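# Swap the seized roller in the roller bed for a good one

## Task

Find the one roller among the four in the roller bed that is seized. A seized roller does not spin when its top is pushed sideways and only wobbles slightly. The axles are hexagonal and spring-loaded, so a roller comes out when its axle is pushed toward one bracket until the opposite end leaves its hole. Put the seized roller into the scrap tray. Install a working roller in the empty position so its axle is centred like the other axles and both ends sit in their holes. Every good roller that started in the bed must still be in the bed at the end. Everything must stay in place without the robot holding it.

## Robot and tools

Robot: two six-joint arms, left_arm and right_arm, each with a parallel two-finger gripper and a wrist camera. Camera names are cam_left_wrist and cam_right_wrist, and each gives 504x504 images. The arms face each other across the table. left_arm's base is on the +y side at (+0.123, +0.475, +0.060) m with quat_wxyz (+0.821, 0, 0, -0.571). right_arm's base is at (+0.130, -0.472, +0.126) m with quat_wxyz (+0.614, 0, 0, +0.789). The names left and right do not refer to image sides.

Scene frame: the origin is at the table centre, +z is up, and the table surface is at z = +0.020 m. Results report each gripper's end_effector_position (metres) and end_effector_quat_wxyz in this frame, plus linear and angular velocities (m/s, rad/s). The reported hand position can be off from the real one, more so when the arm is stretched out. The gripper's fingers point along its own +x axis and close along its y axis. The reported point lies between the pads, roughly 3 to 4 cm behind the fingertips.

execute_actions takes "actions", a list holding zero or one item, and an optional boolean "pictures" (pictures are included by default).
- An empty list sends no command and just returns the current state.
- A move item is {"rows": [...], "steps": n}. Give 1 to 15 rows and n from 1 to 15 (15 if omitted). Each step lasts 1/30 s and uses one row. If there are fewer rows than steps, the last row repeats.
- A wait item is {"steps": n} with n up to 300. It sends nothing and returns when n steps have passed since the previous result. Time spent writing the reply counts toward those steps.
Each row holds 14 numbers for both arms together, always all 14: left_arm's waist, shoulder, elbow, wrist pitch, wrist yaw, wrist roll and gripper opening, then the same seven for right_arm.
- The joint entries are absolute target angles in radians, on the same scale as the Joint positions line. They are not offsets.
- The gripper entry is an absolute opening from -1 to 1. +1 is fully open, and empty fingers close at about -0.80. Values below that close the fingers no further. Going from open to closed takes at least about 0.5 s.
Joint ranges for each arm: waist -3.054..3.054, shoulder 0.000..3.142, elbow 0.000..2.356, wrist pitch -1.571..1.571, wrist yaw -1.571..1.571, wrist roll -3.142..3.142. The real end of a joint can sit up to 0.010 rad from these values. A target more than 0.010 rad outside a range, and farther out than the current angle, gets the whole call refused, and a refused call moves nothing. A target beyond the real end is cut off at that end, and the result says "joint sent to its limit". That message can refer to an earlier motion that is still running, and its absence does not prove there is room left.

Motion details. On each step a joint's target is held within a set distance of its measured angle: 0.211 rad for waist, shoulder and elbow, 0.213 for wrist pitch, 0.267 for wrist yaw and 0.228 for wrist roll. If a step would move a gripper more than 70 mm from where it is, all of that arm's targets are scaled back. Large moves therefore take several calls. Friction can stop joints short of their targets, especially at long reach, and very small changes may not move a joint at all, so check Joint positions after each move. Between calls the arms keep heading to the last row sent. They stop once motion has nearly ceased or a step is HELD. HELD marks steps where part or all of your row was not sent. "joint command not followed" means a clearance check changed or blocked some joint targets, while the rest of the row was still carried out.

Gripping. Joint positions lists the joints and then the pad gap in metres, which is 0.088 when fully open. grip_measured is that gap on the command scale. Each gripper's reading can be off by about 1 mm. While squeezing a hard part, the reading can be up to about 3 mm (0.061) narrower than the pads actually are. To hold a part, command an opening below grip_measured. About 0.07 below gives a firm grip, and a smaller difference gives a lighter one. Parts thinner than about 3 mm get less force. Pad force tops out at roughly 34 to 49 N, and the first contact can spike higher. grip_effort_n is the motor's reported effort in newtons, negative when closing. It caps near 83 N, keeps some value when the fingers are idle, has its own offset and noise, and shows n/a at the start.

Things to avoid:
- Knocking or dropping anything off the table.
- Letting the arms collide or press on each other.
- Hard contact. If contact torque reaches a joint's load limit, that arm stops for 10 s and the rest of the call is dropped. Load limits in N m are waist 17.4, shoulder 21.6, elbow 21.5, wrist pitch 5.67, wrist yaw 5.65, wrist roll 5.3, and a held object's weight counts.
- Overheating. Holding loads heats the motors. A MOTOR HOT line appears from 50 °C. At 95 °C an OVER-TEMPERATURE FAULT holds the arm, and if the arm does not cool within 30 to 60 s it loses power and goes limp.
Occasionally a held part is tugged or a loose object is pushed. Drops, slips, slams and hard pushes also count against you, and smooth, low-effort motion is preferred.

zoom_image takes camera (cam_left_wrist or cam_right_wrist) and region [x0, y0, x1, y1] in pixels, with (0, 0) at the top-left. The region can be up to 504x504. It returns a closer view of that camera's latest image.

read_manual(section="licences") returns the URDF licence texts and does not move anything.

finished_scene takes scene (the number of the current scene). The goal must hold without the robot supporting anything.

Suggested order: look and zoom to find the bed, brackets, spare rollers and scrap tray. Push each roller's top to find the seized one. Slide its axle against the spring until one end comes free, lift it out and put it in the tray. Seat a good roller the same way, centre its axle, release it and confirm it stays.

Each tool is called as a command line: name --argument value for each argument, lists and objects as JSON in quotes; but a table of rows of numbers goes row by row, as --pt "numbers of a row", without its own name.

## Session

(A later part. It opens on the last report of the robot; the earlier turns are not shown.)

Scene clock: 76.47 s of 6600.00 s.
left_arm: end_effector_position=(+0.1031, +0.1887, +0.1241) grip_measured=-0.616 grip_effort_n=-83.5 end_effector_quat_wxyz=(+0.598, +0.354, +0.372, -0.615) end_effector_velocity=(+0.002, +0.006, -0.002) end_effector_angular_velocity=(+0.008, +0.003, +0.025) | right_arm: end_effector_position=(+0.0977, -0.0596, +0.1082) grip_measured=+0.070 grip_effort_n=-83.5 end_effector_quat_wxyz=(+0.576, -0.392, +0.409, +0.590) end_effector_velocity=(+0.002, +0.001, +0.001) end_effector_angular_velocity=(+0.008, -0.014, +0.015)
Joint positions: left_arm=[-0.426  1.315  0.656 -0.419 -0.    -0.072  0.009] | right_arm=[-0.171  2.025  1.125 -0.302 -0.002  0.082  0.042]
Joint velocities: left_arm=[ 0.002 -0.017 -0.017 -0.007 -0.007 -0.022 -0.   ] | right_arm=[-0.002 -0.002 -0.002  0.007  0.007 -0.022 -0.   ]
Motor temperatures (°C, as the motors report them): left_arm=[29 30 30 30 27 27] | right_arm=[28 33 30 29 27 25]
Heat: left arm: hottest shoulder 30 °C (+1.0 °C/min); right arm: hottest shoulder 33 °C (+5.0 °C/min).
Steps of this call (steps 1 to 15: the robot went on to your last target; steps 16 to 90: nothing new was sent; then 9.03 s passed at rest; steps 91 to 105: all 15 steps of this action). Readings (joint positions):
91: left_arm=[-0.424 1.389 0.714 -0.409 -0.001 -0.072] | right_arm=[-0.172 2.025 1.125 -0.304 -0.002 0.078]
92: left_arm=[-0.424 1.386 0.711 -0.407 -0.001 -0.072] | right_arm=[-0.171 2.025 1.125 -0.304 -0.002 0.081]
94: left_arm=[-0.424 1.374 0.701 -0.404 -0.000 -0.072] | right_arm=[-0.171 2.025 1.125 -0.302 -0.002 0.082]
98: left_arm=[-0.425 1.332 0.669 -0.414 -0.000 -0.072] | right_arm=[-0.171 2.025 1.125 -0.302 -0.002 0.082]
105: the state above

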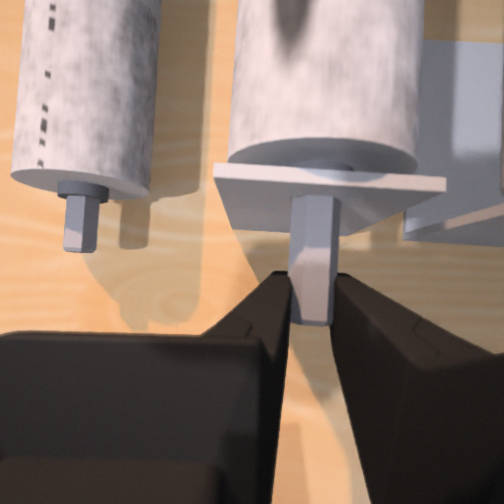

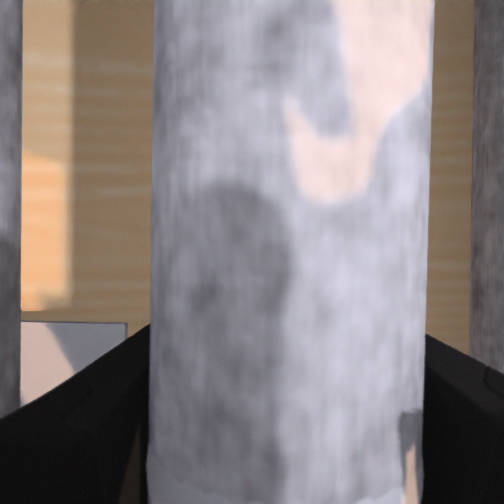

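execute_actions --actions '[{"rows":[[-0.432,1.278,0.622,-0.445,0,-0.07,-0.75,-0.172,2.024,1.125,-0.3,0,0.08,-0.03]],"steps":12}]' --pictures false

execute_actions --actions '[{"rows":[[-0.432,1.278,0.62,-0.445,0,-0.07,-0.75,-0.172,2.02,1.15,-0.33,0,0.08,-0.03],[-0.432,1.278,0.62,-0.445,0,-0.07,-0.75,-0.172,2.02,1.15,-0.33,0,0.08,-0.03],[-0.432,1.278,0.62,-0.445,0,-0.07,-0.75,-0.172,2.018,1.175,-0.375,0,0.08,-0.03],[-0.432,1.278,0.62,-0.445,0,-0.07,-0.75,-0.172,2.018,1.175,-0.375,0,0.08,-0.03],[-0.432,1.278,0.615,-0.445,0,-0.07,-0.75,-0.172,2.015,1.2,-0.42,0,0.08,-0.03]]}]'

Scene clock: 82.23 s of 6600.00 s.
left_arm: end_effector_position=(+0.1031, +0.1947, +0.1241) grip_measured=-0.616 grip_effort_n=-83.5 end_effector_quat_wxyz=(+0.598, +0.355, +0.372, -0.615) end_effector_velocity=(-0.001, +0.002, -0.002) end_effector_angular_velocity=(+0.012, -0.004, +0.003) | right_arm: end_effector_position=(+0.0982, -0.0589, +0.1063) grip_measured=+0.070 grip_effort_n=-83.5 end_effector_quat_wxyz=(+0.577, -0.392, +0.408, +0.589) end_effector_velocity=(+0.000, -0.003, -0.002) end_effector_angular_velocity=(-0.012, +0.003, +0.007)
Joint positions: left_arm=[-0.427  1.29   0.64  -0.43  -0.001 -0.072  0.009] | right_arm=[-0.172  2.031  1.125 -0.295 -0.     0.08   0.042]
Joint velocities: left_arm=[-0.007  0.002 -0.002 -0.007 -0.007 -0.007 -0.   ] | right_arm=[-0.002  0.002 -0.002 -0.007 -0.007 -0.007 -0.   ]
Motor temperatures (°C, as the motors report them): left_arm=[29 31 29 30 27 27] | right_arm=[28 33 30 29 27 25]
Heat: left arm: hottest shoulder 31 °C (+2.0 °C/min); right arm: hottest shoulder 33 °C (+4.1 °C/min).
Steps of this call (steps 1 to 15: the robot went on to your last target; steps 16 to 90: nothing new was sent; then 2.37 s passed at rest; steps 91 to 102: all 12 steps of this action). Readings (joint positions):
91: left_arm=[-0.426 1.312 0.653 -0.419 -0.001 -0.072] | right_arm=[-0.171 2.025 1.125 -0.302 -0.002 0.082]
92: left_arm=[-0.426 1.307 0.650 -0.421 -0.001 -0.072] | right_arm=[-0.171 2.025 1.125 -0.302 -0.002 0.082]
94: left_arm=[-0.427 1.295 0.644 -0.429 -0.001 -0.072] | right_arm=[-0.172 2.028 1.125 -0.297 -0.000 0.080]
98: left_arm=[-0.427 1.290 0.640 -0.430 -0.001 -0.072] | right_arm=[-0.172 2.031 1.125 -0.295 -0.000 0.080]
102: the state above

Scene clock: 82.73 s of 6600.00 s.
left_arm: end_effector_position=(+0.1033, +0.1948, +0.1232) grip_measured=-0.616 grip_effort_n=-83.5 end_effector_quat_wxyz=(+0.598, +0.355, +0.371, -0.615) end_effector_velocity=(-0.002, +0.002, -0.002) end_effector_angular_velocity=(+0.013, +0.009, +0.001) | right_arm: end_effector_position=(+0.0982, -0.0593, +0.1155) grip_measured=+0.070 grip_effort_n=-83.5 end_effector_quat_wxyz=(+0.568, -0.407, +0.421, +0.579) end_effector_velocity=(-0.000, +0.001, +0.002) end_effector_angular_velocity=(+0.001, +0.023, -0.007)
Joint positions: left_arm=[-0.427  1.29   0.635 -0.423 -0.002 -0.072  0.009] | right_arm=[-0.172  2.031  1.187 -0.405  0.     0.08   0.042]
Joint velocities: left_arm=[-0.002  0.002 -0.002 -0.007  0.007 -0.007 -0.   ] | right_arm=[-0.007 -0.002  0.007 -0.007 -0.022  0.007 -0.   ]
Motor temperatures (°C, as the motors report them): left_arm=[29 31 29 30 27 27] | right_arm=[28 33 30 29 27 25]
Heat: left arm: hottest shoulder 31 °C (+2.0 °C/min); right arm: hottest shoulder 33 °C (+4.0 °C/min).
Steps of this call (steps 1 to 15: all 15 steps of this action). Readings (joint positions):
1: left_arm=[-0.427 1.290 0.640 -0.430 -0.001 -0.072] | right_arm=[-0.172 2.031 1.125 -0.296 -0.000 0.080]
2: left_arm=[-0.427 1.290 0.640 -0.430 -0.001 -0.072] | right_arm=[-0.172 2.031 1.127 -0.301 -0.000 0.080]
4: left_arm=[-0.427 1.290 0.639 -0.429 -0.001 -0.072] | right_arm=[-0.172 2.031 1.142 -0.327 -0.000 0.080]
8: left_arm=[-0.427 1.290 0.636 -0.425 -0.002 -0.072] | right_arm=[-0.172 2.031 1.175 -0.386 -0.000 0.080]
15: the state above

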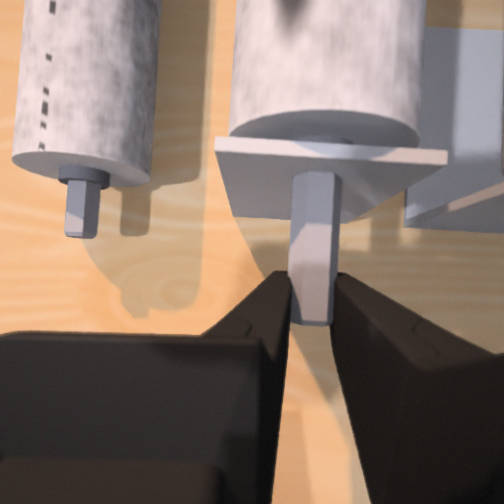

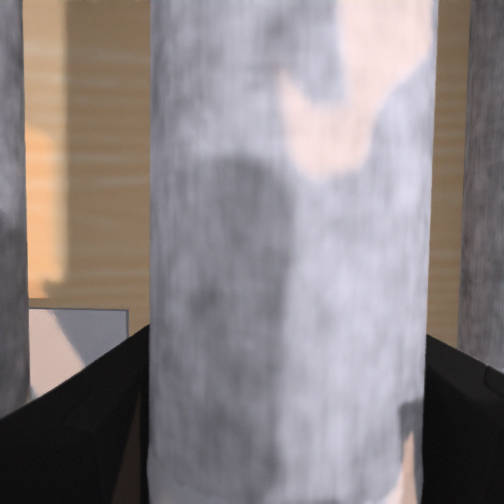

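execute_actions --actions '[{"rows":[[-0.432,1.28,0.61,-0.43,0,-0.07,-0.75,-0.172,2.018,1.23,-0.46,0,0.08,-0.03],[-0.432,1.28,0.61,-0.43,0,-0.07,-0.75,-0.172,2.018,1.23,-0.46,0,0.08,-0.03],[-0.432,1.28,0.6,-0.415,0,-0.07,-0.75,-0.172,2.022,1.27,-0.51,0,0.08,-0.03],[-0.432,1.28,0.6,-0.415,0,-0.07,-0.75,-0.172,2.022,1.27,-0.51,0,0.08,-0.03],[-0.432,1.28,0.59,-0.4,0,-0.07,-0.75,-0.172,2.025,1.31,-0.575,0,0.08,-0.03]]}]' --pictures false

execute_actions --actions '[{"rows":[[-0.428,1.31,0.62,-0.39,0,-0.07,-0.75,-0.172,2.025,1.31,-0.575,0,0.08,-0.03],[-0.426,1.33,0.64,-0.39,0,-0.07,-0.75,-0.172,2.025,1.31,-0.575,0,0.08,-0.03],[-0.426,1.35,0.66,-0.38,0,-0.07,-0.75,-0.172,2.025,1.31,-0.575,0,0.08,-0.03],[-0.424,1.37,0.68,-0.38,0,-0.07,-0.75,-0.172,2.025,1.31,-0.575,0,0.08,-0.03]]}]'

Scene clock: 90.67 s of 6600.00 s.
left_arm: end_effector_position=(+0.1034, +0.1945, +0.1199) grip_measured=-0.616 grip_effort_n=-83.5 end_effector_quat_wxyz=(+0.601, +0.350, +0.366, -0.618) end_effector_velocity=(+0.000, -0.002, +0.001) end_effector_angular_velocity=(-0.017, +0.006, +0.020) | right_arm: end_effector_position=(+0.0982, -0.0588, +0.1321) grip_measured=+0.070 grip_effort_n=-83.5 end_effector_quat_wxyz=(+0.556, -0.425, +0.437, +0.565) end_effector_velocity=(-0.002, +0.003, +0.006) end_effector_angular_velocity=(+0.002, +0.009, -0.003)
Joint positions: left_arm=[-0.427  1.287  0.611 -0.385 -0.002 -0.072  0.009] | right_arm=[-0.172  2.034  1.287 -0.564  0.     0.08   0.042]
Joint velocities: left_arm=[-0.002 -0.002 -0.007  0.022 -0.007 -0.022 -0.   ] | right_arm=[ 0.002 -0.002  0.022 -0.022 -0.007  0.007  0.   ]
Motor temperatures (°C, as the motors report them): left_arm=[29 31 29 29 27 27] | right_arm=[28 35 30 29 27 25]
Heat: left arm: hottest shoulder 31 °C (+2.0 °C/min); right arm: hottest shoulder 35 °C (+6.1 °C/min).
Steps of this call (steps 1 to 15: the robot went on to your last target; steps 16 to 90: nothing new was sent; then 4.43 s passed at rest; steps 91 to 105: all 15 steps of this action). Readings (joint positions):
91: left_arm=[-0.427 1.290 0.635 -0.422 -0.002 -0.072] | right_arm=[-0.172 2.031 1.191 -0.411 0.000 0.080]
92: left_arm=[-0.427 1.290 0.633 -0.420 -0.002 -0.072] | right_arm=[-0.172 2.031 1.199 -0.423 0.000 0.080]
94: left_arm=[-0.427 1.289 0.628 -0.412 -0.002 -0.072] | right_arm=[-0.172 2.031 1.220 -0.458 0.000 0.080]
98: left_arm=[-0.427 1.288 0.616 -0.392 -0.002 -0.072] | right_arm=[-0.172 2.032 1.269 -0.538 0.000 0.080]
105: the state above

Scene clock: 91.17 s of 6600.00 s.
left_arm: end_effector_position=(+0.1026, +0.1748, +0.1231) grip_measured=-0.616 grip_effort_n=-83.5 end_effector_quat_wxyz=(+0.603, +0.348, +0.365, -0.619) end_effector_velocity=(+0.002, -0.005, +0.004) end_effector_angular_velocity=(-0.018, -0.014, +0.015) | right_arm: end_effector_position=(+0.0982, -0.0587, +0.1324) grip_measured=+0.070 grip_effort_n=-83.5 end_effector_quat_wxyz=(+0.556, -0.426, +0.437, +0.564) end_effector_velocity=(-0.002, -0.003, -0.002) end_effector_angular_velocity=(-0.013, +0.004, +0.011)
Joint positions: left_arm=[-0.425  1.365  0.679 -0.37  -0.002 -0.072  0.009] | right_arm=[-0.172  2.034  1.289 -0.567  0.     0.08   0.042]
Joint velocities: left_arm=[-0.002  0.002  0.012  0.007 -0.022 -0.007 -0.   ] | right_arm=[ 0.002  0.002 -0.002 -0.007 -0.007 -0.007 -0.   ]
Motor temperatures (°C, as the motors report them): left_arm=[29 31 29 29 27 27] | right_arm=[28 35 30 29 27 25]
Heat: left arm: hottest shoulder 31 °C (+2.0 °C/min); right arm: hottest shoulder 35 °C (+6.0 °C/min).
Steps of this call (steps 1 to 15: all 15 steps of this action). Readings (joint positions):
1: left_arm=[-0.427 1.287 0.612 -0.385 -0.002 -0.072] | right_arm=[-0.172 2.034 1.288 -0.565 0.000 0.080]
2: left_arm=[-0.427 1.291 0.615 -0.385 -0.002 -0.072] | right_arm=[-0.172 2.034 1.288 -0.566 0.000 0.080]
4: left_arm=[-0.427 1.313 0.634 -0.381 -0.002 -0.072] | right_arm=[-0.172 2.034 1.288 -0.566 0.000 0.080]
8: left_arm=[-0.425 1.355 0.671 -0.372 -0.002 -0.072] | right_arm=[-0.172 2.034 1.289 -0.567 0.000 0.080]
15: the state above

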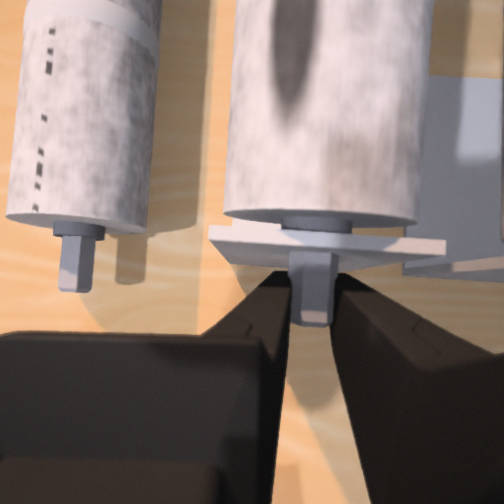

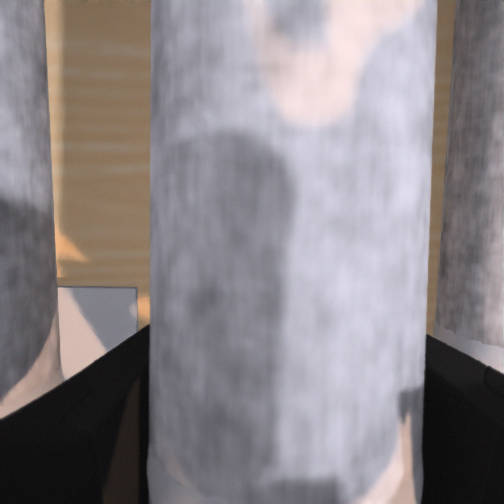

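execute_actions --actions '[{"rows":[[-0.424,1.37,0.68,-0.38,0,-0.07,0,-0.172,2.03,1.34,-0.61,0,0.08,-0.03],[-0.424,1.37,0.68,-0.38,0,-0.07,0,-0.172,2.03,1.34,-0.61,0,0.08,-0.03],[-0.424,1.37,0.68,-0.38,0,-0.07,0,-0.172,2.035,1.375,-0.66,0,0.08,-0.03],[-0.424,1.37,0.68,-0.38,0,-0.07,0,-0.172,2.035,1.375,-0.66,0,0.08,-0.03],[-0.424,1.3,0.68,-0.44,0,-0.07,0,-0.172,2.04,1.41,-0.71,0,0.08,-0.03]]}]' --pictures false

execute_actions --actions '[{"rows":[[-0.5,0.75,0.6,-0.4,0,0,1,-0.172,2.04,1.41,-0.71,0,0.08,-0.03]]}]'

Scene clock: 98.93 s of 6600.00 s.
left_arm: end_effector_position=(+0.1033, +0.1849, +0.1323) grip_measured=-0.009 grip_effort_n=16.0 end_effector_quat_wxyz=(+0.601, +0.350, +0.367, -0.617) end_effector_velocity=(+0.001, +0.002, +0.003) end_effector_angular_velocity=(-0.008, -0.009, -0.005) | right_arm: end_effector_position=(+0.0982, -0.0592, +0.1450) grip_measured=+0.070 grip_effort_n=-83.5 end_effector_quat_wxyz=(+0.544, -0.444, +0.453, +0.550) end_effector_velocity=(-0.002, -0.003, +0.002) end_effector_angular_velocity=(-0.024, +0.021, -0.005)
Joint positions: left_arm=[-0.425  1.307  0.68  -0.436 -0.002 -0.072  0.039] | right_arm=[-0.172  2.049  1.381 -0.704  0.     0.08   0.042]
Joint velocities: left_arm=[-0.002 -0.017 -0.002 -0.007 -0.007  0.007  0.003] | right_arm=[-0.002  0.002  0.017 -0.037 -0.022  0.007  0.   ]
Motor temperatures (°C, as the motors report them): left_arm=[29 31 30 29 27 27] | right_arm=[28 35 31 28 27 25]
Heat: left arm: hottest shoulder 31 °C (+1.0 °C/min); right arm: hottest shoulder 35 °C (+5.0 °C/min).
Steps of this call (steps 1 to 15: the robot went on to your last target; steps 16 to 90: nothing new was sent; then 4.27 s passed at rest; steps 91 to 105: all 15 steps of this action). Readings (joint positions):
91: left_arm=[-0.425 1.366 0.680 -0.370 -0.002 -0.072] | right_arm=[-0.172 2.035 1.293 -0.571 0.000 0.080]
92: left_arm=[-0.425 1.366 0.680 -0.375 -0.002 -0.072] | right_arm=[-0.172 2.037 1.300 -0.584 0.000 0.080]
94: left_arm=[-0.425 1.366 0.680 -0.380 -0.002 -0.072] | right_arm=[-0.172 2.040 1.319 -0.618 0.000 0.080]
98: left_arm=[-0.425 1.328 0.680 -0.420 -0.002 -0.072] | right_arm=[-0.172 2.045 1.365 -0.683 0.000 0.080]
105: the state above

Scene clock: 99.43 s of 6600.00 s.
left_arm: end_effector_position=(+0.0855, +0.2108, +0.2565) grip_measured=+0.983 grip_effort_n=16.0 end_effector_quat_wxyz=(+0.631, +0.201, +0.177, -0.728) end_effector_velocity=(+0.001, +0.014, -0.015) end_effector_angular_velocity=(+0.032, -0.002, +0.003) | right_arm: end_effector_position=(+0.0982, -0.0590, +0.1455) grip_measured=+0.070 grip_effort_n=-83.5 end_effector_quat_wxyz=(+0.544, -0.444, +0.453, +0.550) end_effector_velocity=(-0.000, -0.001, +0.001) end_effector_angular_velocity=(-0.003, +0.006, +0.006)
Joint positions: left_arm=[-0.497  0.762  0.616 -0.397 -0.    -0.004  0.087] | right_arm=[-0.172  2.049  1.383 -0.707  0.     0.08   0.042]
Joint velocities: left_arm=[-0.007 -0.056 -0.051 -0.037 -0.007 -0.007  0.004] | right_arm=[-0.002 -0.002  0.002 -0.007 -0.007 -0.007 -0.   ]
Motor temperatures (°C, as the motors report them): left_arm=[29 31 30 29 27 27] | right_arm=[28 35 31 28 27 25]
Heat: left arm: hottest shoulder 31 °C (+1.0 °C/min); right arm: hottest shoulder 35 °C (+5.1 °C/min).
Steps of this call (steps 1 to 15: all 15 steps of this action). Readings (joint positions):
1: left_arm=[-0.429 1.289 0.673 -0.429 -0.005 -0.063] | right_arm=[-0.172 2.049 1.382 -0.705 0.000 0.080]
2: left_arm=[-0.446 1.251 0.654 -0.423 -0.004 -0.045] | right_arm=[-0.172 2.049 1.382 -0.706 0.000 0.080]
4: left_arm=[-0.476 1.143 0.625 -0.418 -0.000 -0.024] | right_arm=[-0.172 2.049 1.383 -0.706 0.000 0.080]
8: left_arm=[-0.493 0.933 0.619 -0.402 -0.000 -0.009] | right_arm=[-0.172 2.049 1.383 -0.707 0.000 0.080]
15: the state above

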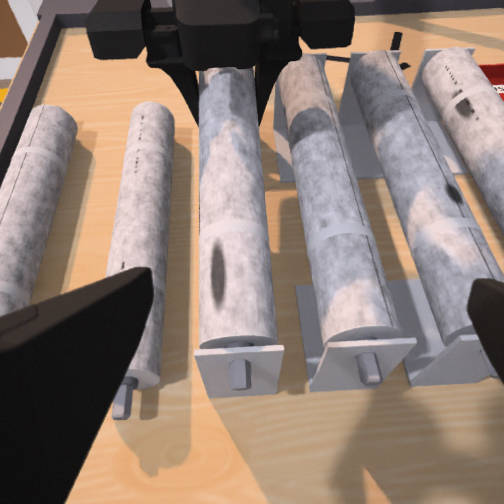

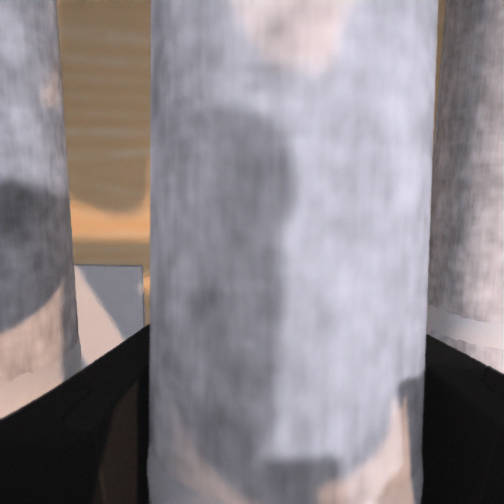

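execute_actions --actions '[{"rows":[[-0.5,0.75,0.6,-0.4,0,0,1,-0.172,2.01,1.375,-0.7,0,0.08,-0.03],[-0.5,0.75,0.6,-0.4,0,0,1,-0.172,1.995,1.355,-0.695,0,0.08,-0.03],[-0.5,0.75,0.6,-0.4,0,0,1,-0.17,1.98,1.335,-0.69,0,0.08,-0.03],[-0.5,0.75,0.6,-0.4,0,0,1,-0.168,1.96,1.315,-0.685,0,0.08,-0.03],[-0.5,0.75,0.6,-0.4,0,0,1,-0.166,1.945,1.295,-0.68,0,0.085,-0.03],[-0.5,0.75,0.6,-0.4,0,0,1,-0.165,1.925,1.272,-0.675,0,0.085,-0.03]]}]'

Scene clock: 103.93 s of 6600.00 s.
left_arm: end_effector_position=(+0.0855, +0.2121, +0.2563) grip_measured=+0.992 grip_effort_n=16.0 end_effector_quat_wxyz=(+0.631, +0.201, +0.176, -0.728) end_effector_velocity=(+0.003, +0.001, -0.001) end_effector_angular_velocity=(+0.002, -0.005, +0.020) | right_arm: end_effector_position=(+0.0984, -0.0818, +0.1499) grip_measured=+0.070 grip_effort_n=-83.5 end_effector_quat_wxyz=(+0.544, -0.443, +0.452, +0.551) end_effector_velocity=(-0.004, -0.004, +0.012) end_effector_angular_velocity=(+0.019, +0.036, +0.012)
Joint positions: left_arm=[-0.498  0.754  0.611 -0.398 -0.    -0.003  0.088] | right_arm=[-0.168  1.962  1.272 -0.68  -0.     0.083  0.042]
Joint velocities: left_arm=[-0.002 -0.007 -0.002 -0.007 -0.022 -0.007 -0.   ] | right_arm=[-0.002 -0.046 -0.017 -0.007 -0.037 -0.007 -0.   ]
Motor temperatures (°C, as the motors report them): left_arm=[29 31 30 29 27 27] | right_arm=[28 36 32 28 27 25]
Heat: left arm: hottest shoulder 31 °C (+1.0 °C/min); right arm: hottest shoulder 36 °C (+6.0 °C/min).
Steps of this call (steps 1 to 15: the robot went on to your last target; steps 16 to 90: nothing new was sent; then 1.00 s passed at rest; steps 91 to 105: all 15 steps of this action). Readings (joint positions):
91: left_arm=[-0.497 0.754 0.611 -0.398 -0.000 -0.003] | right_arm=[-0.172 2.049 1.383 -0.707 0.000 0.080]
92: left_arm=[-0.497 0.754 0.611 -0.398 -0.000 -0.003] | right_arm=[-0.172 2.048 1.382 -0.706 0.000 0.080]
94: left_arm=[-0.498 0.754 0.611 -0.398 -0.000 -0.003] | right_arm=[-0.172 2.035 1.364 -0.693 0.000 0.080]
98: left_arm=[-0.498 0.754 0.611 -0.398 -0.000 -0.003] | right_arm=[-0.169 1.982 1.299 -0.688 -0.000 0.080]
105: the state above

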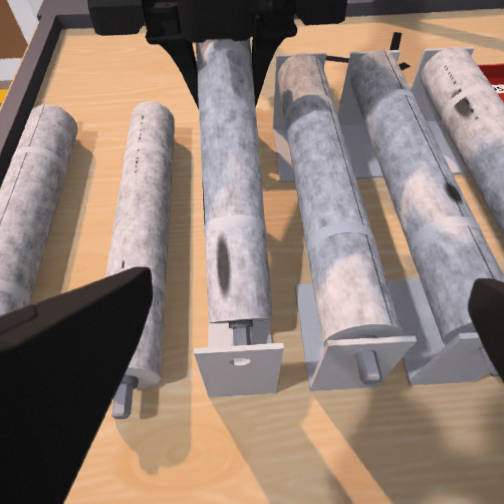

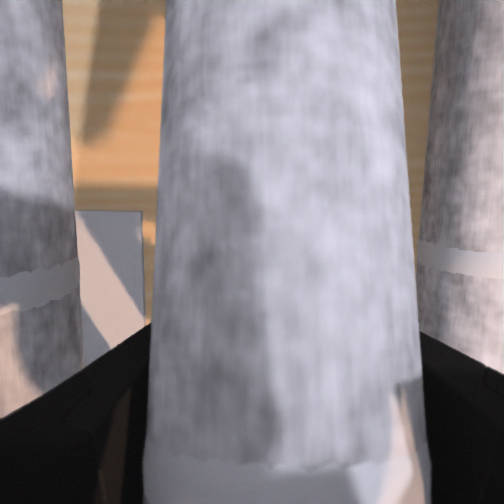

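execute_actions --actions '[{"rows":[[0.2,1.0,0.75,-0.4,0.7,0,1,-0.165,1.94,1.27,-0.675,0,0.085,-0.03]]}]'

Scene clock: 110.17 s of 6600.00 s.
left_arm: end_effector_position=(+0.1786, +0.1893, +0.2708) grip_measured=+0.992 grip_effort_n=15.6 end_effector_quat_wxyz=(+0.616, +0.059, +0.313, -0.720) end_effector_velocity=(+0.074, +0.021, +0.006) end_effector_angular_velocity=(-0.038, +0.110, +0.206) | right_arm: end_effector_position=(+0.0985, -0.0830, +0.1498) grip_measured=+0.070 grip_effort_n=-83.5 end_effector_quat_wxyz=(+0.544, -0.443, +0.452, +0.551) end_effector_velocity=(+0.000, -0.005, -0.001) end_effector_angular_velocity=(-0.022, +0.004, +0.006)
Joint positions: left_arm=[ 0.166  0.991  0.744 -0.399  0.676 -0.001  0.088] | right_arm=[-0.168  1.959  1.268 -0.68  -0.     0.083  0.042]
Joint velocities: left_arm=[ 0.349  0.007 -0.002 -0.007  0.183 -0.007 -0.   ] | right_arm=[-0.002 -0.002 -0.002 -0.022 -0.007 -0.007  0.   ]
Motor temperatures (°C, as the motors report them): left_arm=[29 31 30 30 27 27] | right_arm=[28 38 31 28 27 25]
Heat: left arm: hottest shoulder 31 °C (+0.0 °C/min); right arm: hottest shoulder 38 °C (+7.0 °C/min).
Steps of this call (steps 1 to 15: the robot went on to your last target; steps 16 to 90: nothing new was sent; then 2.73 s passed at rest; steps 91 to 105: all 15 steps of this action). Readings (joint positions):
91: left_arm=[-0.478 0.772 0.623 -0.406 0.043 -0.002] | right_arm=[-0.168 1.959 1.269 -0.680 -0.000 0.083]
92: left_arm=[-0.424 0.814 0.652 -0.408 0.120 -0.001] | right_arm=[-0.168 1.959 1.269 -0.680 -0.000 0.083]
94: left_arm=[-0.319 0.911 0.707 -0.392 0.247 -0.001] | right_arm=[-0.168 1.959 1.268 -0.680 -0.000 0.083]
98: left_arm=[-0.109 0.979 0.730 -0.399 0.508 -0.001] | right_arm=[-0.168 1.959 1.268 -0.680 -0.000 0.083]
105: the state above

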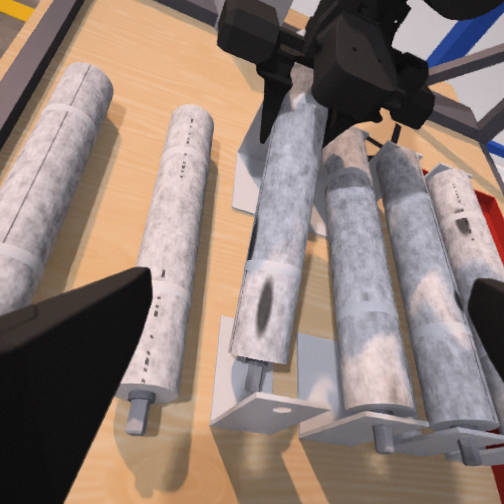

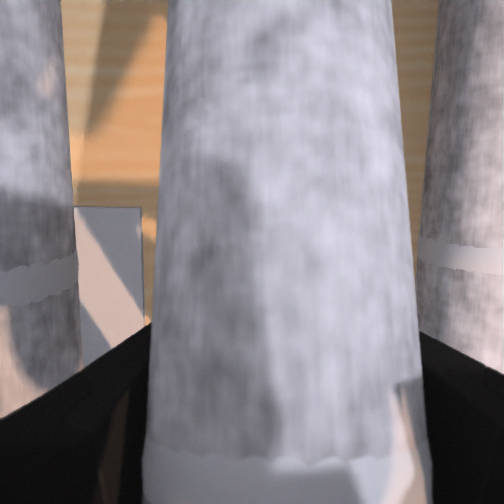

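execute_actions --actions '[{"rows":[[-0.3,0.9,1,-0.7,0.3,0,1,-0.165,1.88,1.27,-0.67,0,0.085,-0.03],[-0.3,0.9,1,-0.7,0.3,0,1,-0.165,1.85,1.27,-0.67,0,0.085,-0.03],[-0.3,0.9,1,-0.7,0.3,0,1,-0.165,1.81,1.27,-0.67,0,0.085,-0.03],[-0.3,0.9,1,-0.7,0.3,0,1,-0.165,1.77,1.27,-0.67,0,0.085,-0.03],[-0.3,0.9,1,-0.7,0.3,0,1,-0.165,1.73,1.27,-0.66,0,0.085,-0.03],[-0.3,0.9,1,-0.7,0.3,0,1,-0.165,1.69,1.27,-0.63,0,0.085,-0.03]]}]'

execute_actions --actions '[{"rows":[[-1.3,1.6,1.6,-1.1,-0.3,-0.7,1,-0.165,1.69,1.27,-0.63,0,0.085,-0.03]]}]' --pictures false

execute_actions --actions '[{"steps":15}]'

Scene clock: 130.03 s of 6600.00 s.
left_arm: end_effector_position=(+0.0958, +0.2045, +0.3347) grip_measured=+0.992 grip_effort_n=15.1 end_effector_quat_wxyz=(+0.590, +0.165, +0.243, -0.752) end_effector_velocity=(-0.019, +0.006, -0.011) end_effector_angular_velocity=(+0.049, -0.012, -0.056) | right_arm: end_effector_position=(+0.0971, -0.0726, +0.2372) grip_measured=+0.070 grip_effort_n=-83.5 end_effector_quat_wxyz=(+0.590, -0.364, +0.384, +0.609) end_effector_velocity=(-0.003, -0.014, -0.006) end_effector_angular_velocity=(-0.067, +0.011, +0.019)
Joint positions: left_arm=[-0.288  0.898  0.995 -0.694  0.308 -0.001  0.088] | right_arm=[-0.167  1.719  1.249 -0.644 -0.002  0.083  0.042]
Joint velocities: left_arm=[-0.09   0.002 -0.007 -0.037 -0.037 -0.007  0.   ] | right_arm=[ 0.002 -0.002 -0.002 -0.066 -0.022 -0.007 -0.   ]
Motor temperatures (°C, as the motors report them): left_arm=[29 30 33 31 27 27] | right_arm=[28 39 31 29 27 25]
Heat: left arm: hottest elbow 33 °C (+3.0 °C/min); right arm: hottest shoulder 39 °C (+7.1 °C/min).
Steps of this call (steps 1 to 30: the robot went on to your last target; steps 31 to 90: nothing new was sent; then 16.37 s passed at rest; steps 91 to 105: all 15 steps of this action). Readings (joint positions):
91: left_arm=[0.182 0.987 0.764 -0.433 0.656 -0.001] | right_arm=[-0.168 1.956 1.268 -0.679 -0.000 0.083]
92: left_arm=[0.131 0.982 0.802 -0.500 0.578 -0.001] | right_arm=[-0.168 1.948 1.266 -0.678 -0.000 0.083]
94: left_arm=[0.024 0.956 0.889 -0.582 0.460 -0.001] | right_arm=[-0.168 1.914 1.258 -0.679 -0.000 0.083]
98: left_arm=[-0.183 0.896 0.988 -0.660 0.350 -0.001] | right_arm=[-0.167 1.802 1.247 -0.677 -0.002 0.083]
105: the state above

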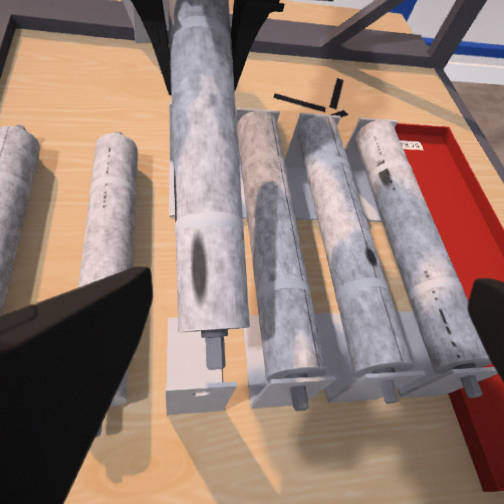

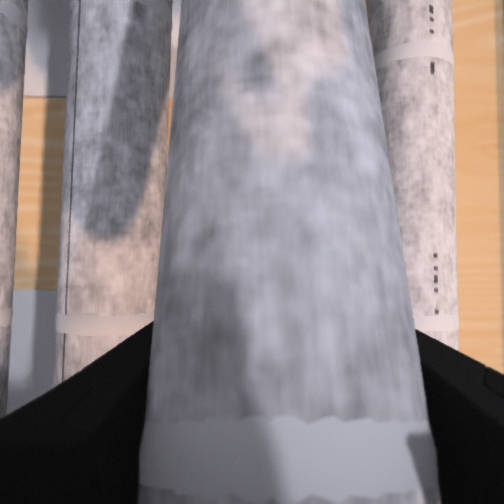

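Scene clock: 130.53 s of 6600.00 s.
left_arm: end_effector_position=(-0.0550, +0.1617, +0.3108) grip_measured=+0.992 grip_effort_n=14.7 end_effector_quat_wxyz=(+0.622, +0.291, +0.381, -0.619) end_effector_velocity=(-0.480, +0.156, -0.197) end_effector_angular_velocity=(+0.479, -0.282, -1.014) | right_arm: end_effector_position=(+0.0973, -0.0740, +0.2350) grip_measured=+0.070 grip_effort_n=-83.5 end_effector_quat_wxyz=(+0.589, -0.367, +0.387, +0.607) end_effector_velocity=(-0.002, -0.003, -0.002) end_effector_angular_velocity=(-0.012, +0.002, +0.012)
Joint positions: left_arm=[-0.989  1.534  1.567 -1.086 -0.282 -0.655  0.088] | right_arm=[-0.167  1.721  1.247 -0.649 -0.002  0.083  0.042]
Joint velocities: left_arm=[-1.394  0.701  0.125 -0.081 -0.139 -0.374 -0.   ] | right_arm=[ 0.002 -0.002 -0.007 -0.007 -0.007 -0.007 -0.   ]
Motor temperatures (°C, as the motors report them): left_arm=[29 30 33 31 27 27] | right_arm=[28 39 31 29 27 25]
Heat: left arm: hottest elbow 33 °C (+3.0 °C/min); right arm: hottest shoulder 39 °C (+7.0 °C/min).
Steps of this call (steps 1 to 15: all 15 steps of this action). Readings (joint positions):
1: left_arm=[-0.307 0.914 1.015 -0.726 0.269 -0.029] | right_arm=[-0.167 1.719 1.249 -0.647 -0.002 0.083]
2: left_arm=[-0.360 0.955 1.068 -0.796 0.193 -0.092] | right_arm=[-0.167 1.720 1.249 -0.651 -0.002 0.083]
4: left_arm=[-0.466 1.061 1.179 -0.884 0.064 -0.203] | right_arm=[-0.167 1.721 1.247 -0.655 -0.002 0.083]
8: left_arm=[-0.670 1.267 1.380 -1.042 -0.181 -0.428] | right_arm=[-0.167 1.721 1.247 -0.647 -0.002 0.083]
15: the state above

Scene clock: 131.03 s of 6600.00 s.
left_arm: end_effector_position=(-0.1472, +0.2229, +0.2998) grip_measured=+0.992 grip_effort_n=14.7 end_effector_quat_wxyz=(+0.534, +0.352, +0.342, -0.688) end_effector_velocity=(-0.007, +0.008, -0.001) end_effector_angular_velocity=(+0.011, +0.002, -0.024) | right_arm: end_effector_position=(+0.0973, -0.0740, +0.2350) grip_measured=+0.070 grip_effort_n=-83.5 end_effector_quat_wxyz=(+0.589, -0.367, +0.387, +0.607) end_effector_velocity=(+0.000, -0.002, -0.001) end_effector_angular_velocity=(-0.008, +0.003, +0.007)
Joint positions: left_arm=[-1.295  1.592  1.595 -1.098 -0.297 -0.696  0.088] | right_arm=[-0.167  1.721  1.247 -0.649 -0.002  0.083  0.042]
Joint velocities: left_arm=[-0.027  0.002  0.002 -0.007  0.007 -0.007 -0.   ] | right_arm=[-0.002 -0.002 -0.002 -0.007 -0.007 -0.007  0.   ]
Motor temperatures (°C, as the motors report them): left_arm=[29 30 33 31 27 27] | right_arm=[28 39 31 29 27 25]
Heat: left arm: hottest elbow 33 °C (+3.0 °C/min); right arm: hottest shoulder 39 °C (+7.1 °C/min).
Steps of this call (steps 1 to 15: the robot went on to your last target). Readings (joint positions):
1: left_arm=[-1.036 1.555 1.571 -1.090 -0.286 -0.666] | right_arm=[-0.167 1.721 1.247 -0.649 -0.002 0.083]
2: left_arm=[-1.085 1.571 1.573 -1.092 -0.288 -0.674] | right_arm=[-0.167 1.721 1.247 -0.649 -0.002 0.083]
4: left_arm=[-1.183 1.588 1.578 -1.094 -0.291 -0.684] | right_arm=[-0.167 1.721 1.247 -0.649 -0.002 0.083]
8: left_arm=[-1.286 1.592 1.591 -1.097 -0.292 -0.693] | right_arm=[-0.167 1.721 1.247 -0.649 -0.002 0.083]
15: the state above

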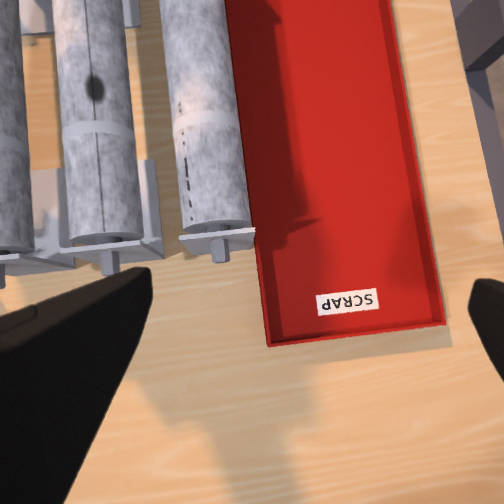

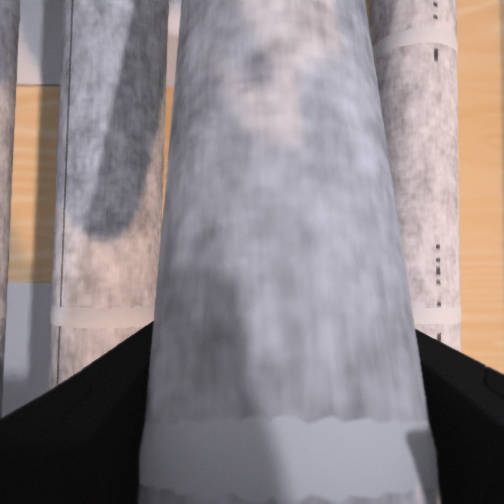

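execute_actions --actions '[{"rows":[[-1.2,1,1.2,-0.8,0,0,1,-0.12,1.69,1.29,-0.6,0.02,0.12,-0.03],[-1.2,1,1.2,-0.8,0,0,1,-0.12,1.69,1.32,-0.58,0.02,0.12,-0.03],[-1.2,1,1.2,-0.8,0,0,1,-0.06,1.72,1.37,-0.58,0.05,0.17,-0.03],[-1.2,1,1.2,-0.8,0,0,1,-0.06,1.72,1.37,-0.58,0.05,0.17,-0.03],[-1.2,1,1.2,-0.8,0,0,1,0.02,1.76,1.43,-0.6,0.1,0.23,-0.03],[-1.2,1,1.2,-0.8,0,0,1,0.02,1.76,1.43,-0.6,0.1,0.23,-0.03],[-1.2,1,1.2,-0.8,0,0,1,0.1,1.8,1.49,-0.63,0.15,0.29,-0.03]],"steps":12}]' --pictures false

execute_actions --actions '[{"rows":[[-1.2,1,1.2,-0.8,0,0,1,0.17,1.85,1.55,-0.65,0.19,0.34,-0.03],[-1.2,1,1.2,-0.8,0,0,1,0.17,1.85,1.55,-0.65,0.19,0.34,-0.03],[-1.2,1,1.2,-0.8,0,0,1,0.25,1.9,1.62,-0.67,0.23,0.4,-0.03],[-1.2,1,1.2,-0.8,0,0,1,0.25,1.9,1.62,-0.67,0.23,0.4,-0.03],[-1.2,1,1.2,-0.8,0,0,1,0.33,1.96,1.69,-0.69,0.28,0.46,-0.03],[-1.2,1,1.2,-0.8,0,0,1,0.33,1.96,1.69,-0.69,0.28,0.46,-0.03],[-1.2,1,1.2,-0.8,0,0,1,0.42,2.03,1.77,-0.71,0.33,0.52,-0.03],[-1.2,1,1.2,-0.8,0,0,1,0.42,2.03,1.77,-0.71,0.33,0.52,-0.03],[-1.2,1,1.2,-0.8,0,0,1,0.51,2.1,1.85,-0.74,0.38,0.58,-0.03],[-1.2,1,1.2,-0.8,0,0,1,0.51,2.1,1.85,-0.74,0.38,0.58,-0.03],[-1.2,1,1.2,-0.8,0,0,1,0.6,2.18,1.94,-0.76,0.43,0.65,-0.03],[-1.2,1,1.2,-0.8,0,0,1,0.6,2.18,1.94,-0.76,0.43,0.65,-0.03],[-1.2,1,1.2,-0.8,0,0,1,0.688,2.26,2.035,-0.79,0.49,0.716,-0.03]]}]' --pictures false

execute_actions --actions '[{"steps":15}]'

Scene clock: 146.90 s of 6600.00 s.
left_arm: end_effector_position=(-0.0994, +0.2774, +0.3625) grip_measured=+0.992 grip_effort_n=13.7 end_effector_quat_wxyz=(+0.351, +0.282, +0.146, -0.881) end_effector_velocity=(+0.132, +0.121, +0.287) end_effector_angular_velocity=(-1.128, +0.433, -0.472) | right_arm: end_effector_position=(+0.0025, -0.0459, +0.2603) grip_measured=+0.070 grip_effort_n=-83.5 end_effector_quat_wxyz=(+0.595, -0.342, +0.350, +0.638) end_effector_velocity=(-0.268, -0.023, +0.055) end_effector_angular_velocity=(+0.109, +0.103, +0.494)
Joint positions: left_arm=[-1.205  1.062  1.227 -0.808 -0.01  -0.083  0.088] | right_arm=[ 0.08   1.814  1.419 -0.635  0.114  0.262  0.042]
Joint velocities: left_arm=[ 0.012 -0.969 -0.002  0.11   0.051  0.74   0.   ] | right_arm=[ 0.584  0.095  0.286 -0.066 -0.007  0.11  -0.   ]
Motor temperatures (°C, as the motors report them): left_arm=[29 32 33 30 27 27] | right_arm=[28 41 33 33 27 25]
Heat: left arm: hottest elbow 33 °C (+2.0 °C/min); right arm: hottest shoulder 41 °C (+7.1 °C/min).
Steps of this call (steps 1 to 15: the robot went on to your last target; steps 16 to 90: nothing new was sent; then 12.47 s passed at rest; steps 91 to 102: all 12 steps of this action). Readings (joint positions):
91: left_arm=[-1.291 1.572 1.570 -1.061 -0.263 -0.663] | right_arm=[-0.166 1.721 1.247 -0.648 0.000 0.086]
92: left_arm=[-1.270 1.533 1.515 -0.996 -0.182 -0.602] | right_arm=[-0.160 1.721 1.247 -0.643 0.009 0.098]
94: left_arm=[-1.232 1.440 1.410 -0.914 -0.098 -0.492] | right_arm=[-0.134 1.730 1.262 -0.632 0.034 0.131]
98: left_arm=[-1.207 1.235 1.261 -0.836 -0.029 -0.268] | right_arm=[-0.031 1.779 1.346 -0.627 0.090 0.212]
102: the state above

Scene clock: 147.40 s of 6600.00 s.
left_arm: end_effector_position=(-0.0905, +0.2858, +0.3737) grip_measured=+0.992 grip_effort_n=13.7 end_effector_quat_wxyz=(+0.340, +0.272, +0.104, -0.894) end_effector_velocity=(+0.001, -0.000, -0.003) end_effector_angular_velocity=(+0.010, -0.008, +0.008) | right_arm: end_effector_position=(-0.1800, -0.0676, +0.2242) grip_measured=+0.070 grip_effort_n=-83.5 end_effector_quat_wxyz=(+0.609, -0.360, +0.318, +0.631) end_effector_velocity=(-0.438, -0.198, -0.171) end_effector_angular_velocity=(+0.026, -0.218, +0.332)
Joint positions: left_arm=[-1.202  0.999  1.21  -0.8   -0.003 -0.004  0.088] | right_arm=[ 0.516  2.174  1.798 -0.762  0.384  0.614  0.042]
Joint velocities: left_arm=[-0.002  0.002 -0.002 -0.007 -0.007 -0.007 -0.   ] | right_arm=[ 1.018  0.852  0.711 -0.212  0.447  0.593  0.   ]
Motor temperatures (°C, as the motors report them): left_arm=[29 32 33 30 27 27] | right_arm=[28 41 34 33 27 25]
Heat: left arm: hottest elbow 33 °C (+2.0 °C/min); right arm: hottest shoulder 41 °C (+7.0 °C/min).
Steps of this call (steps 1 to 15: all 15 steps of this action). Readings (joint positions):
1: left_arm=[-1.204 1.033 1.227 -0.803 -0.008 -0.061] | right_arm=[0.100 1.822 1.433 -0.644 0.120 0.273]
2: left_arm=[-1.204 1.013 1.227 -0.801 -0.007 -0.045] | right_arm=[0.122 1.832 1.453 -0.658 0.139 0.293]
4: left_arm=[-1.203 0.997 1.224 -0.801 -0.005 -0.025] | right_arm=[0.165 1.867 1.499 -0.672 0.182 0.341]
8: left_arm=[-1.203 0.999 1.211 -0.801 -0.004 -0.009] | right_arm=[0.273 1.965 1.609 -0.696 0.255 0.435]
15: the state above

Scene clock: 147.90 s of 6600.00 s.
left_arm: end_effector_position=(-0.0905, +0.2858, +0.3737) grip_measured=+0.992 grip_effort_n=13.7 end_effector_quat_wxyz=(+0.340, +0.272, +0.104, -0.894) end_effector_velocity=(+0.001, +0.000, +0.002) end_effector_angular_velocity=(-0.016, +0.002, -0.000) | right_arm: end_effector_position=(-0.2661, -0.1012, +0.2306) grip_measured=+0.070 grip_effort_n=-83.5 end_effector_quat_wxyz=(+0.597, -0.335, +0.293, +0.668) end_effector_velocity=(+0.070, +0.053, -0.007) end_effector_angular_velocity=(-0.054, -0.048, -0.173)
Joint positions: left_arm=[-1.202  0.999  1.21  -0.8   -0.003 -0.003  0.088] | right_arm=[ 0.694  2.297  1.995 -0.8    0.465  0.711  0.042]
Joint velocities: left_arm=[-0.002 -0.007 -0.002  0.007 -0.007  0.007  0.   ] | right_arm=[-0.159 -0.002 -0.002 -0.081 -0.007  0.022 -0.   ]
Motor temperatures (°C, as the motors report them): left_arm=[29 32 33 30 27 27] | right_arm=[28 41 34 33 27 25]
Heat: left arm: hottest elbow 33 °C (+2.0 °C/min); right arm: hottest shoulder 41 °C (+7.1 °C/min).
Steps of this call (steps 1 to 15: the robot went on to your last target). Readings (joint positions):
1: left_arm=[-1.202 0.999 1.210 -0.800 -0.003 -0.004] | right_arm=[0.549 2.202 1.822 -0.772 0.396 0.632]
2: left_arm=[-1.202 0.999 1.210 -0.800 -0.003 -0.004] | right_arm=[0.581 2.228 1.846 -0.784 0.402 0.648]
4: left_arm=[-1.202 0.999 1.210 -0.800 -0.003 -0.003] | right_arm=[0.638 2.270 1.893 -0.797 0.416 0.674]
8: left_arm=[-1.202 0.999 1.210 -0.800 -0.003 -0.003] | right_arm=[0.707 2.297 1.953 -0.799 0.434 0.698]
15: the state above

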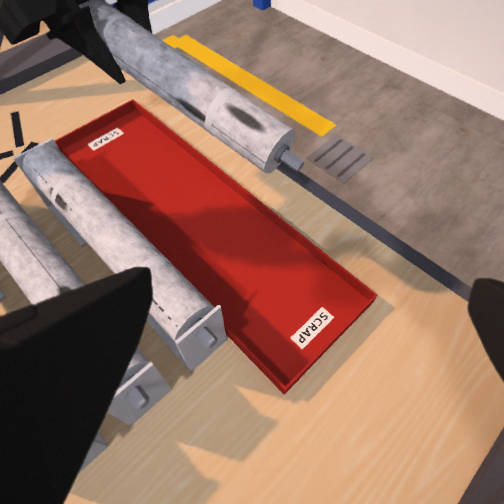

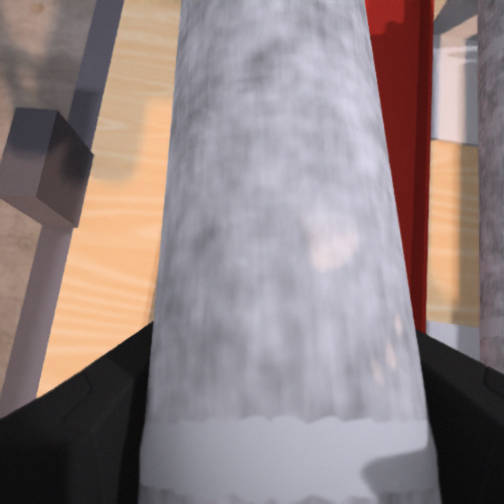

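execute_actions --actions '[{"rows":[[-1.2,1,1.2,-0.8,0,0,1,0.68,2.27,1.99,-0.74,0.51,0.73,-0.03],[-1.2,1,1.2,-0.8,0,0,1,0.68,2.28,1.97,-0.71,0.52,0.74,-0.03],[-1.2,1,1.2,-0.8,0,0,1,0.68,2.29,1.95,-0.68,0.53,0.75,-0.03],[-1.2,1,1.2,-0.8,0,0,1,0.68,2.305,1.93,-0.645,0.54,0.76,-0.03],[-1.2,1,1.2,-0.8,0,0,1,0.68,2.32,1.91,-0.61,0.55,0.77,-0.03],[-1.2,1,1.2,-0.8,0,0,1,0.68,2.335,1.89,-0.575,0.56,0.78,-0.03],[-1.2,1,1.2,-0.8,0,0,1,0.68,2.35,1.87,-0.54,0.56,0.79,-0.03],[-1.2,1,1.2,-0.8,0,0,1,0.68,2.365,1.85,-0.5,0.56,0.79,-0.03],[-1.2,1,1.2,-0.8,0,0,1,0.68,2.38,1.83,-0.46,0.56,0.79,-0.03],[-1.2,1,1.2,-0.8,0,0,1,0.68,2.4,1.81,-0.42,0.56,0.79,-0.03]]}]' --pictures false

execute_actions --actions '[{"steps":8}]'

Scene clock: 153.83 s of 6600.00 s.
left_arm: end_effector_position=(-0.0905, +0.2858, +0.3737) grip_measured=+0.992 grip_effort_n=13.7 end_effector_quat_wxyz=(+0.340, +0.272, +0.104, -0.894) end_effector_velocity=(+0.003, -0.001, -0.004) end_effector_angular_velocity=(+0.013, -0.005, +0.028) | right_arm: end_effector_position=(-0.2599, -0.0875, +0.1261) grip_measured=+0.070 grip_effort_n=-83.5 end_effector_quat_wxyz=(+0.633, -0.305, +0.300, +0.645) end_effector_velocity=(+0.064, -0.054, -0.237) end_effector_angular_velocity=(-0.307, -0.321, +0.004)
Joint positions: left_arm=[-1.202  0.999  1.21  -0.8   -0.003 -0.003  0.088] | right_arm=[ 0.681  2.436  1.8   -0.469  0.523  0.785  0.042]
Joint velocities: left_arm=[-0.002 -0.002 -0.007 -0.007 -0.022 -0.022 -0.   ] | right_arm=[-0.002  0.295 -0.281  0.125 -0.051  0.022 -0.   ]
Motor temperatures (°C, as the motors report them): left_arm=[29 32 33 31 27 27] | right_arm=[28 44 35 34 28 25]
Heat: left arm: hottest elbow 33 °C (+2.0 °C/min); right arm: hottest shoulder 44 °C (+9.2 °C/min).
Steps of this call (steps 1 to 15: the robot went on to your last target; steps 16 to 90: nothing new was sent; then 2.43 s passed at rest; steps 91 to 105: all 15 steps of this action). Readings (joint positions):
91: left_arm=[-1.202 0.999 1.210 -0.800 -0.003 -0.003] | right_arm=[0.685 2.297 1.994 -0.803 0.464 0.715]
92: left_arm=[-1.202 0.999 1.210 -0.800 -0.003 -0.003] | right_arm=[0.685 2.298 1.988 -0.788 0.467 0.720]
94: left_arm=[-1.202 0.999 1.210 -0.800 -0.003 -0.003] | right_arm=[0.685 2.302 1.968 -0.735 0.486 0.732]
98: left_arm=[-1.202 0.999 1.210 -0.800 -0.003 -0.003] | right_arm=[0.684 2.333 1.908 -0.613 0.526 0.768]
105: the state above

Scene clock: 154.10 s of 6600.00 s.
left_arm: end_effector_position=(-0.0905, +0.2858, +0.3737) grip_measured=+0.992 grip_effort_n=13.3 end_effector_quat_wxyz=(+0.340, +0.272, +0.104, -0.894) end_effector_velocity=(+0.001, -0.002, +0.001) end_effector_angular_velocity=(-0.009, +0.001, +0.020) | right_arm: end_effector_position=(-0.2612, -0.0849, +0.1221) grip_measured=+0.070 grip_effort_n=-83.5 end_effector_quat_wxyz=(+0.636, -0.295, +0.298, +0.647) end_effector_velocity=(+0.003, -0.002, +0.001) end_effector_angular_velocity=(-0.016, -0.005, -0.005)
Joint positions: left_arm=[-1.202  0.999  1.21  -0.8   -0.003 -0.003  0.088] | right_arm=[ 0.682  2.446  1.79  -0.432  0.535  0.787  0.042]
Joint velocities: left_arm=[-0.002 -0.002 -0.002  0.007 -0.022 -0.007  0.   ] | right_arm=[-0.002 -0.007 -0.002 -0.022 -0.007  0.007  0.   ]
Motor temperatures (°C, as the motors report them): left_arm=[29 32 33 31 27 27] | right_arm=[28 44 35 34 28 25]
Heat: left arm: hottest elbow 33 °C (+2.0 °C/min); right arm: hottest shoulder 44 °C (+9.2 °C/min).
Steps of this call (steps 1 to 8: the robot went on to your last target). Readings (joint positions):
1: left_arm=[-1.202 0.999 1.210 -0.800 -0.003 -0.003] | right_arm=[0.681 2.444 1.792 -0.464 0.524 0.777]
2: left_arm=[-1.202 0.999 1.210 -0.800 -0.003 -0.003] | right_arm=[0.682 2.450 1.791 -0.451 0.521 0.779]
4: left_arm=[-1.202 0.999 1.210 -0.800 -0.003 -0.003] | right_arm=[0.682 2.450 1.790 -0.447 0.522 0.785]
8: the state above

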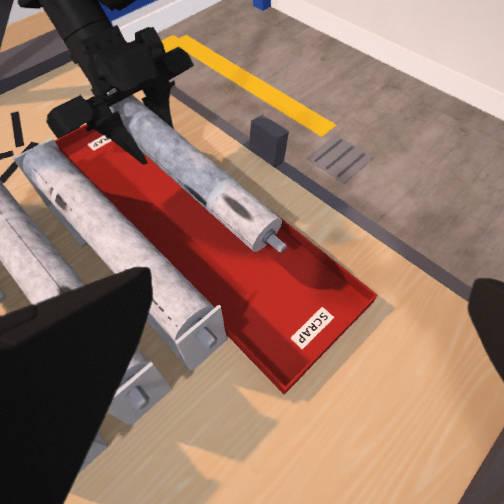

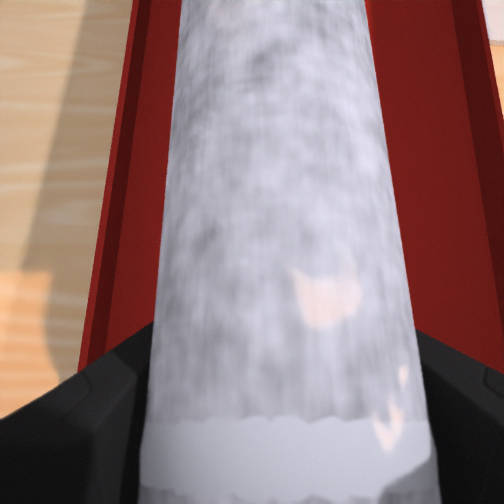

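execute_actions --actions '[{"rows":[[-1.2,1,1.2,-0.8,0,0,1,0.685,2.42,1.81,-0.4,0.56,0.79,-0.03],[-1.2,1,1.2,-0.8,0,0,1,0.685,2.432,1.81,-0.385,0.56,0.79,-0.03],[-1.2,1,1.2,-0.8,0,0,1,0.685,2.444,1.81,-0.37,0.56,0.79,-0.03],[-1.2,1,1.2,-0.8,0,0,1,0.685,2.456,1.805,-0.355,0.56,0.79,-0.03],[-1.2,1,1.2,-0.8,0,0,1,0.685,2.468,1.805,-0.34,0.56,0.79,-0.03],[-1.2,1,1.2,-0.8,0,0,1,0.685,2.48,1.8,-0.325,0.56,0.79,-0.03],[-1.2,1,1.2,-0.8,0,0,1,0.685,2.492,1.8,-0.31,0.56,0.79,-0.03],[-1.2,1,1.2,-0.8,0,0,1,0.685,2.504,1.795,-0.295,0.56,0.79,-0.03],[-1.2,1,1.2,-0.8,0,0,1,0.685,2.516,1.79,-0.28,0.56,0.79,-0.03],[-1.2,1,1.2,-0.8,0,0,1,0.685,2.528,1.79,-0.27,0.56,0.79,-0.03],[-1.2,1,1.2,-0.8,0,0,1,0.685,2.54,1.79,-0.265,0.56,0.79,-0.03]]}]' --pictures false

execute_actions --actions '[{"steps":8}]'

Scene clock: 160.90 s of 6600.00 s.
left_arm: end_effector_position=(-0.0905, +0.2858, +0.3737) grip_measured=+0.992 grip_effort_n=13.7 end_effector_quat_wxyz=(+0.340, +0.272, +0.104, -0.894) end_effector_velocity=(+0.004, -0.003, -0.004) end_effector_angular_velocity=(-0.012, -0.027, +0.024) | right_arm: end_effector_position=(-0.2693, -0.0802, +0.0787) grip_measured=+0.071 grip_effort_n=-83.5 end_effector_quat_wxyz=(+0.639, -0.278, +0.295, +0.654) end_effector_velocity=(-0.022, +0.011, +0.014) end_effector_angular_velocity=(+0.067, +0.128, +0.008)
Joint positions: left_arm=[-1.202  0.999  1.21  -0.8   -0.003 -0.003  0.088] | right_arm=[ 0.687  2.551  1.782 -0.285  0.551  0.791  0.042]
Joint velocities: left_arm=[-0.002 -0.002 -0.007 -0.007 -0.037  0.007 -0.   ] | right_arm=[ 0.002 -0.007 -0.007  0.139 -0.022  0.007  0.   ]
Motor temperatures (°C, as the motors report them): left_arm=[29 31 33 31 27 27] | right_arm=[28 48 35 35 29 25]
Heat: left arm: hottest elbow 33 °C (+2.0 °C/min); right arm: hottest shoulder 48 °C (+12.1 °C/min).
Steps of this call (steps 1 to 30: the robot went on to your last target; steps 31 to 90: nothing new was sent; then 3.30 s passed at rest; steps 91 to 105: all 15 steps of this action). Readings (joint positions):
91: left_arm=[-1.202 0.999 1.210 -0.800 -0.003 -0.003] | right_arm=[0.682 2.446 1.790 -0.435 0.531 0.787]
92: left_arm=[-1.202 0.999 1.210 -0.800 -0.003 -0.003] | right_arm=[0.682 2.447 1.790 -0.431 0.531 0.787]
94: left_arm=[-1.202 0.999 1.210 -0.800 -0.003 -0.003] | right_arm=[0.682 2.455 1.790 -0.407 0.531 0.788]
98: left_arm=[-1.202 0.999 1.210 -0.800 -0.003 -0.003] | right_arm=[0.682 2.488 1.790 -0.351 0.533 0.788]
105: the state above

Scene clock: 161.17 s of 6600.00 s.
left_arm: end_effector_position=(-0.0905, +0.2858, +0.3737) grip_measured=+0.992 grip_effort_n=13.7 end_effector_quat_wxyz=(+0.340, +0.272, +0.104, -0.894) end_effector_velocity=(+0.004, -0.003, -0.002) end_effector_angular_velocity=(+0.003, -0.007, +0.040) | right_arm: end_effector_position=(-0.2706, -0.0799, +0.0770) grip_measured=+0.071 grip_effort_n=-83.5 end_effector_quat_wxyz=(+0.637, -0.276, +0.297, +0.655) end_effector_velocity=(-0.001, +0.001, +0.001) end_effector_angular_velocity=(-0.001, +0.005, +0.007)
Joint positions: left_arm=[-1.202  0.999  1.21  -0.8   -0.003 -0.003  0.088] | right_arm=[ 0.687  2.556  1.782 -0.275  0.547  0.79   0.042]
Joint velocities: left_arm=[-0.002 -0.002 -0.002 -0.007 -0.037 -0.022 -0.   ] | right_arm=[-0.002 -0.002 -0.002  0.007 -0.007 -0.007 -0.   ]
Motor temperatures (°C, as the motors report them): left_arm=[29 31 33 31 27 27] | right_arm=[28 48 35 35 29 25]
Heat: left arm: hottest elbow 33 °C (+2.0 °C/min); right arm: hottest shoulder 48 °C (+12.0 °C/min).
Steps of this call (steps 1 to 8: the robot went on to your last target). Readings (joint positions):
1: left_arm=[-1.202 0.999 1.210 -0.800 -0.003 -0.003] | right_arm=[0.687 2.551 1.782 -0.280 0.548 0.791]
2: left_arm=[-1.202 0.999 1.210 -0.800 -0.003 -0.003] | right_arm=[0.687 2.551 1.782 -0.276 0.546 0.791]
4: left_arm=[-1.202 0.999 1.210 -0.800 -0.003 -0.003] | right_arm=[0.687 2.553 1.782 -0.276 0.546 0.790]
8: the state above

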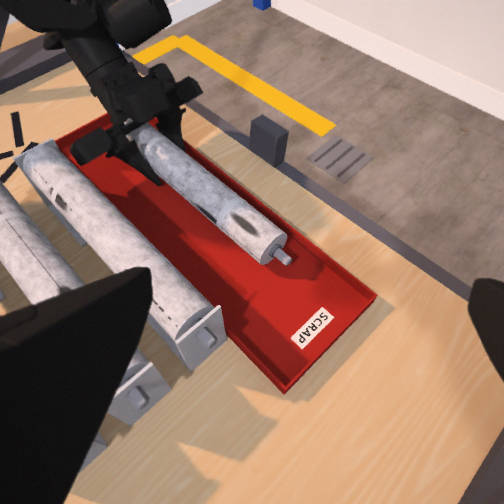

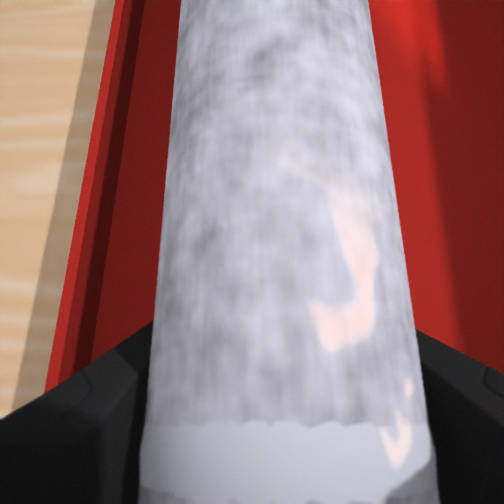

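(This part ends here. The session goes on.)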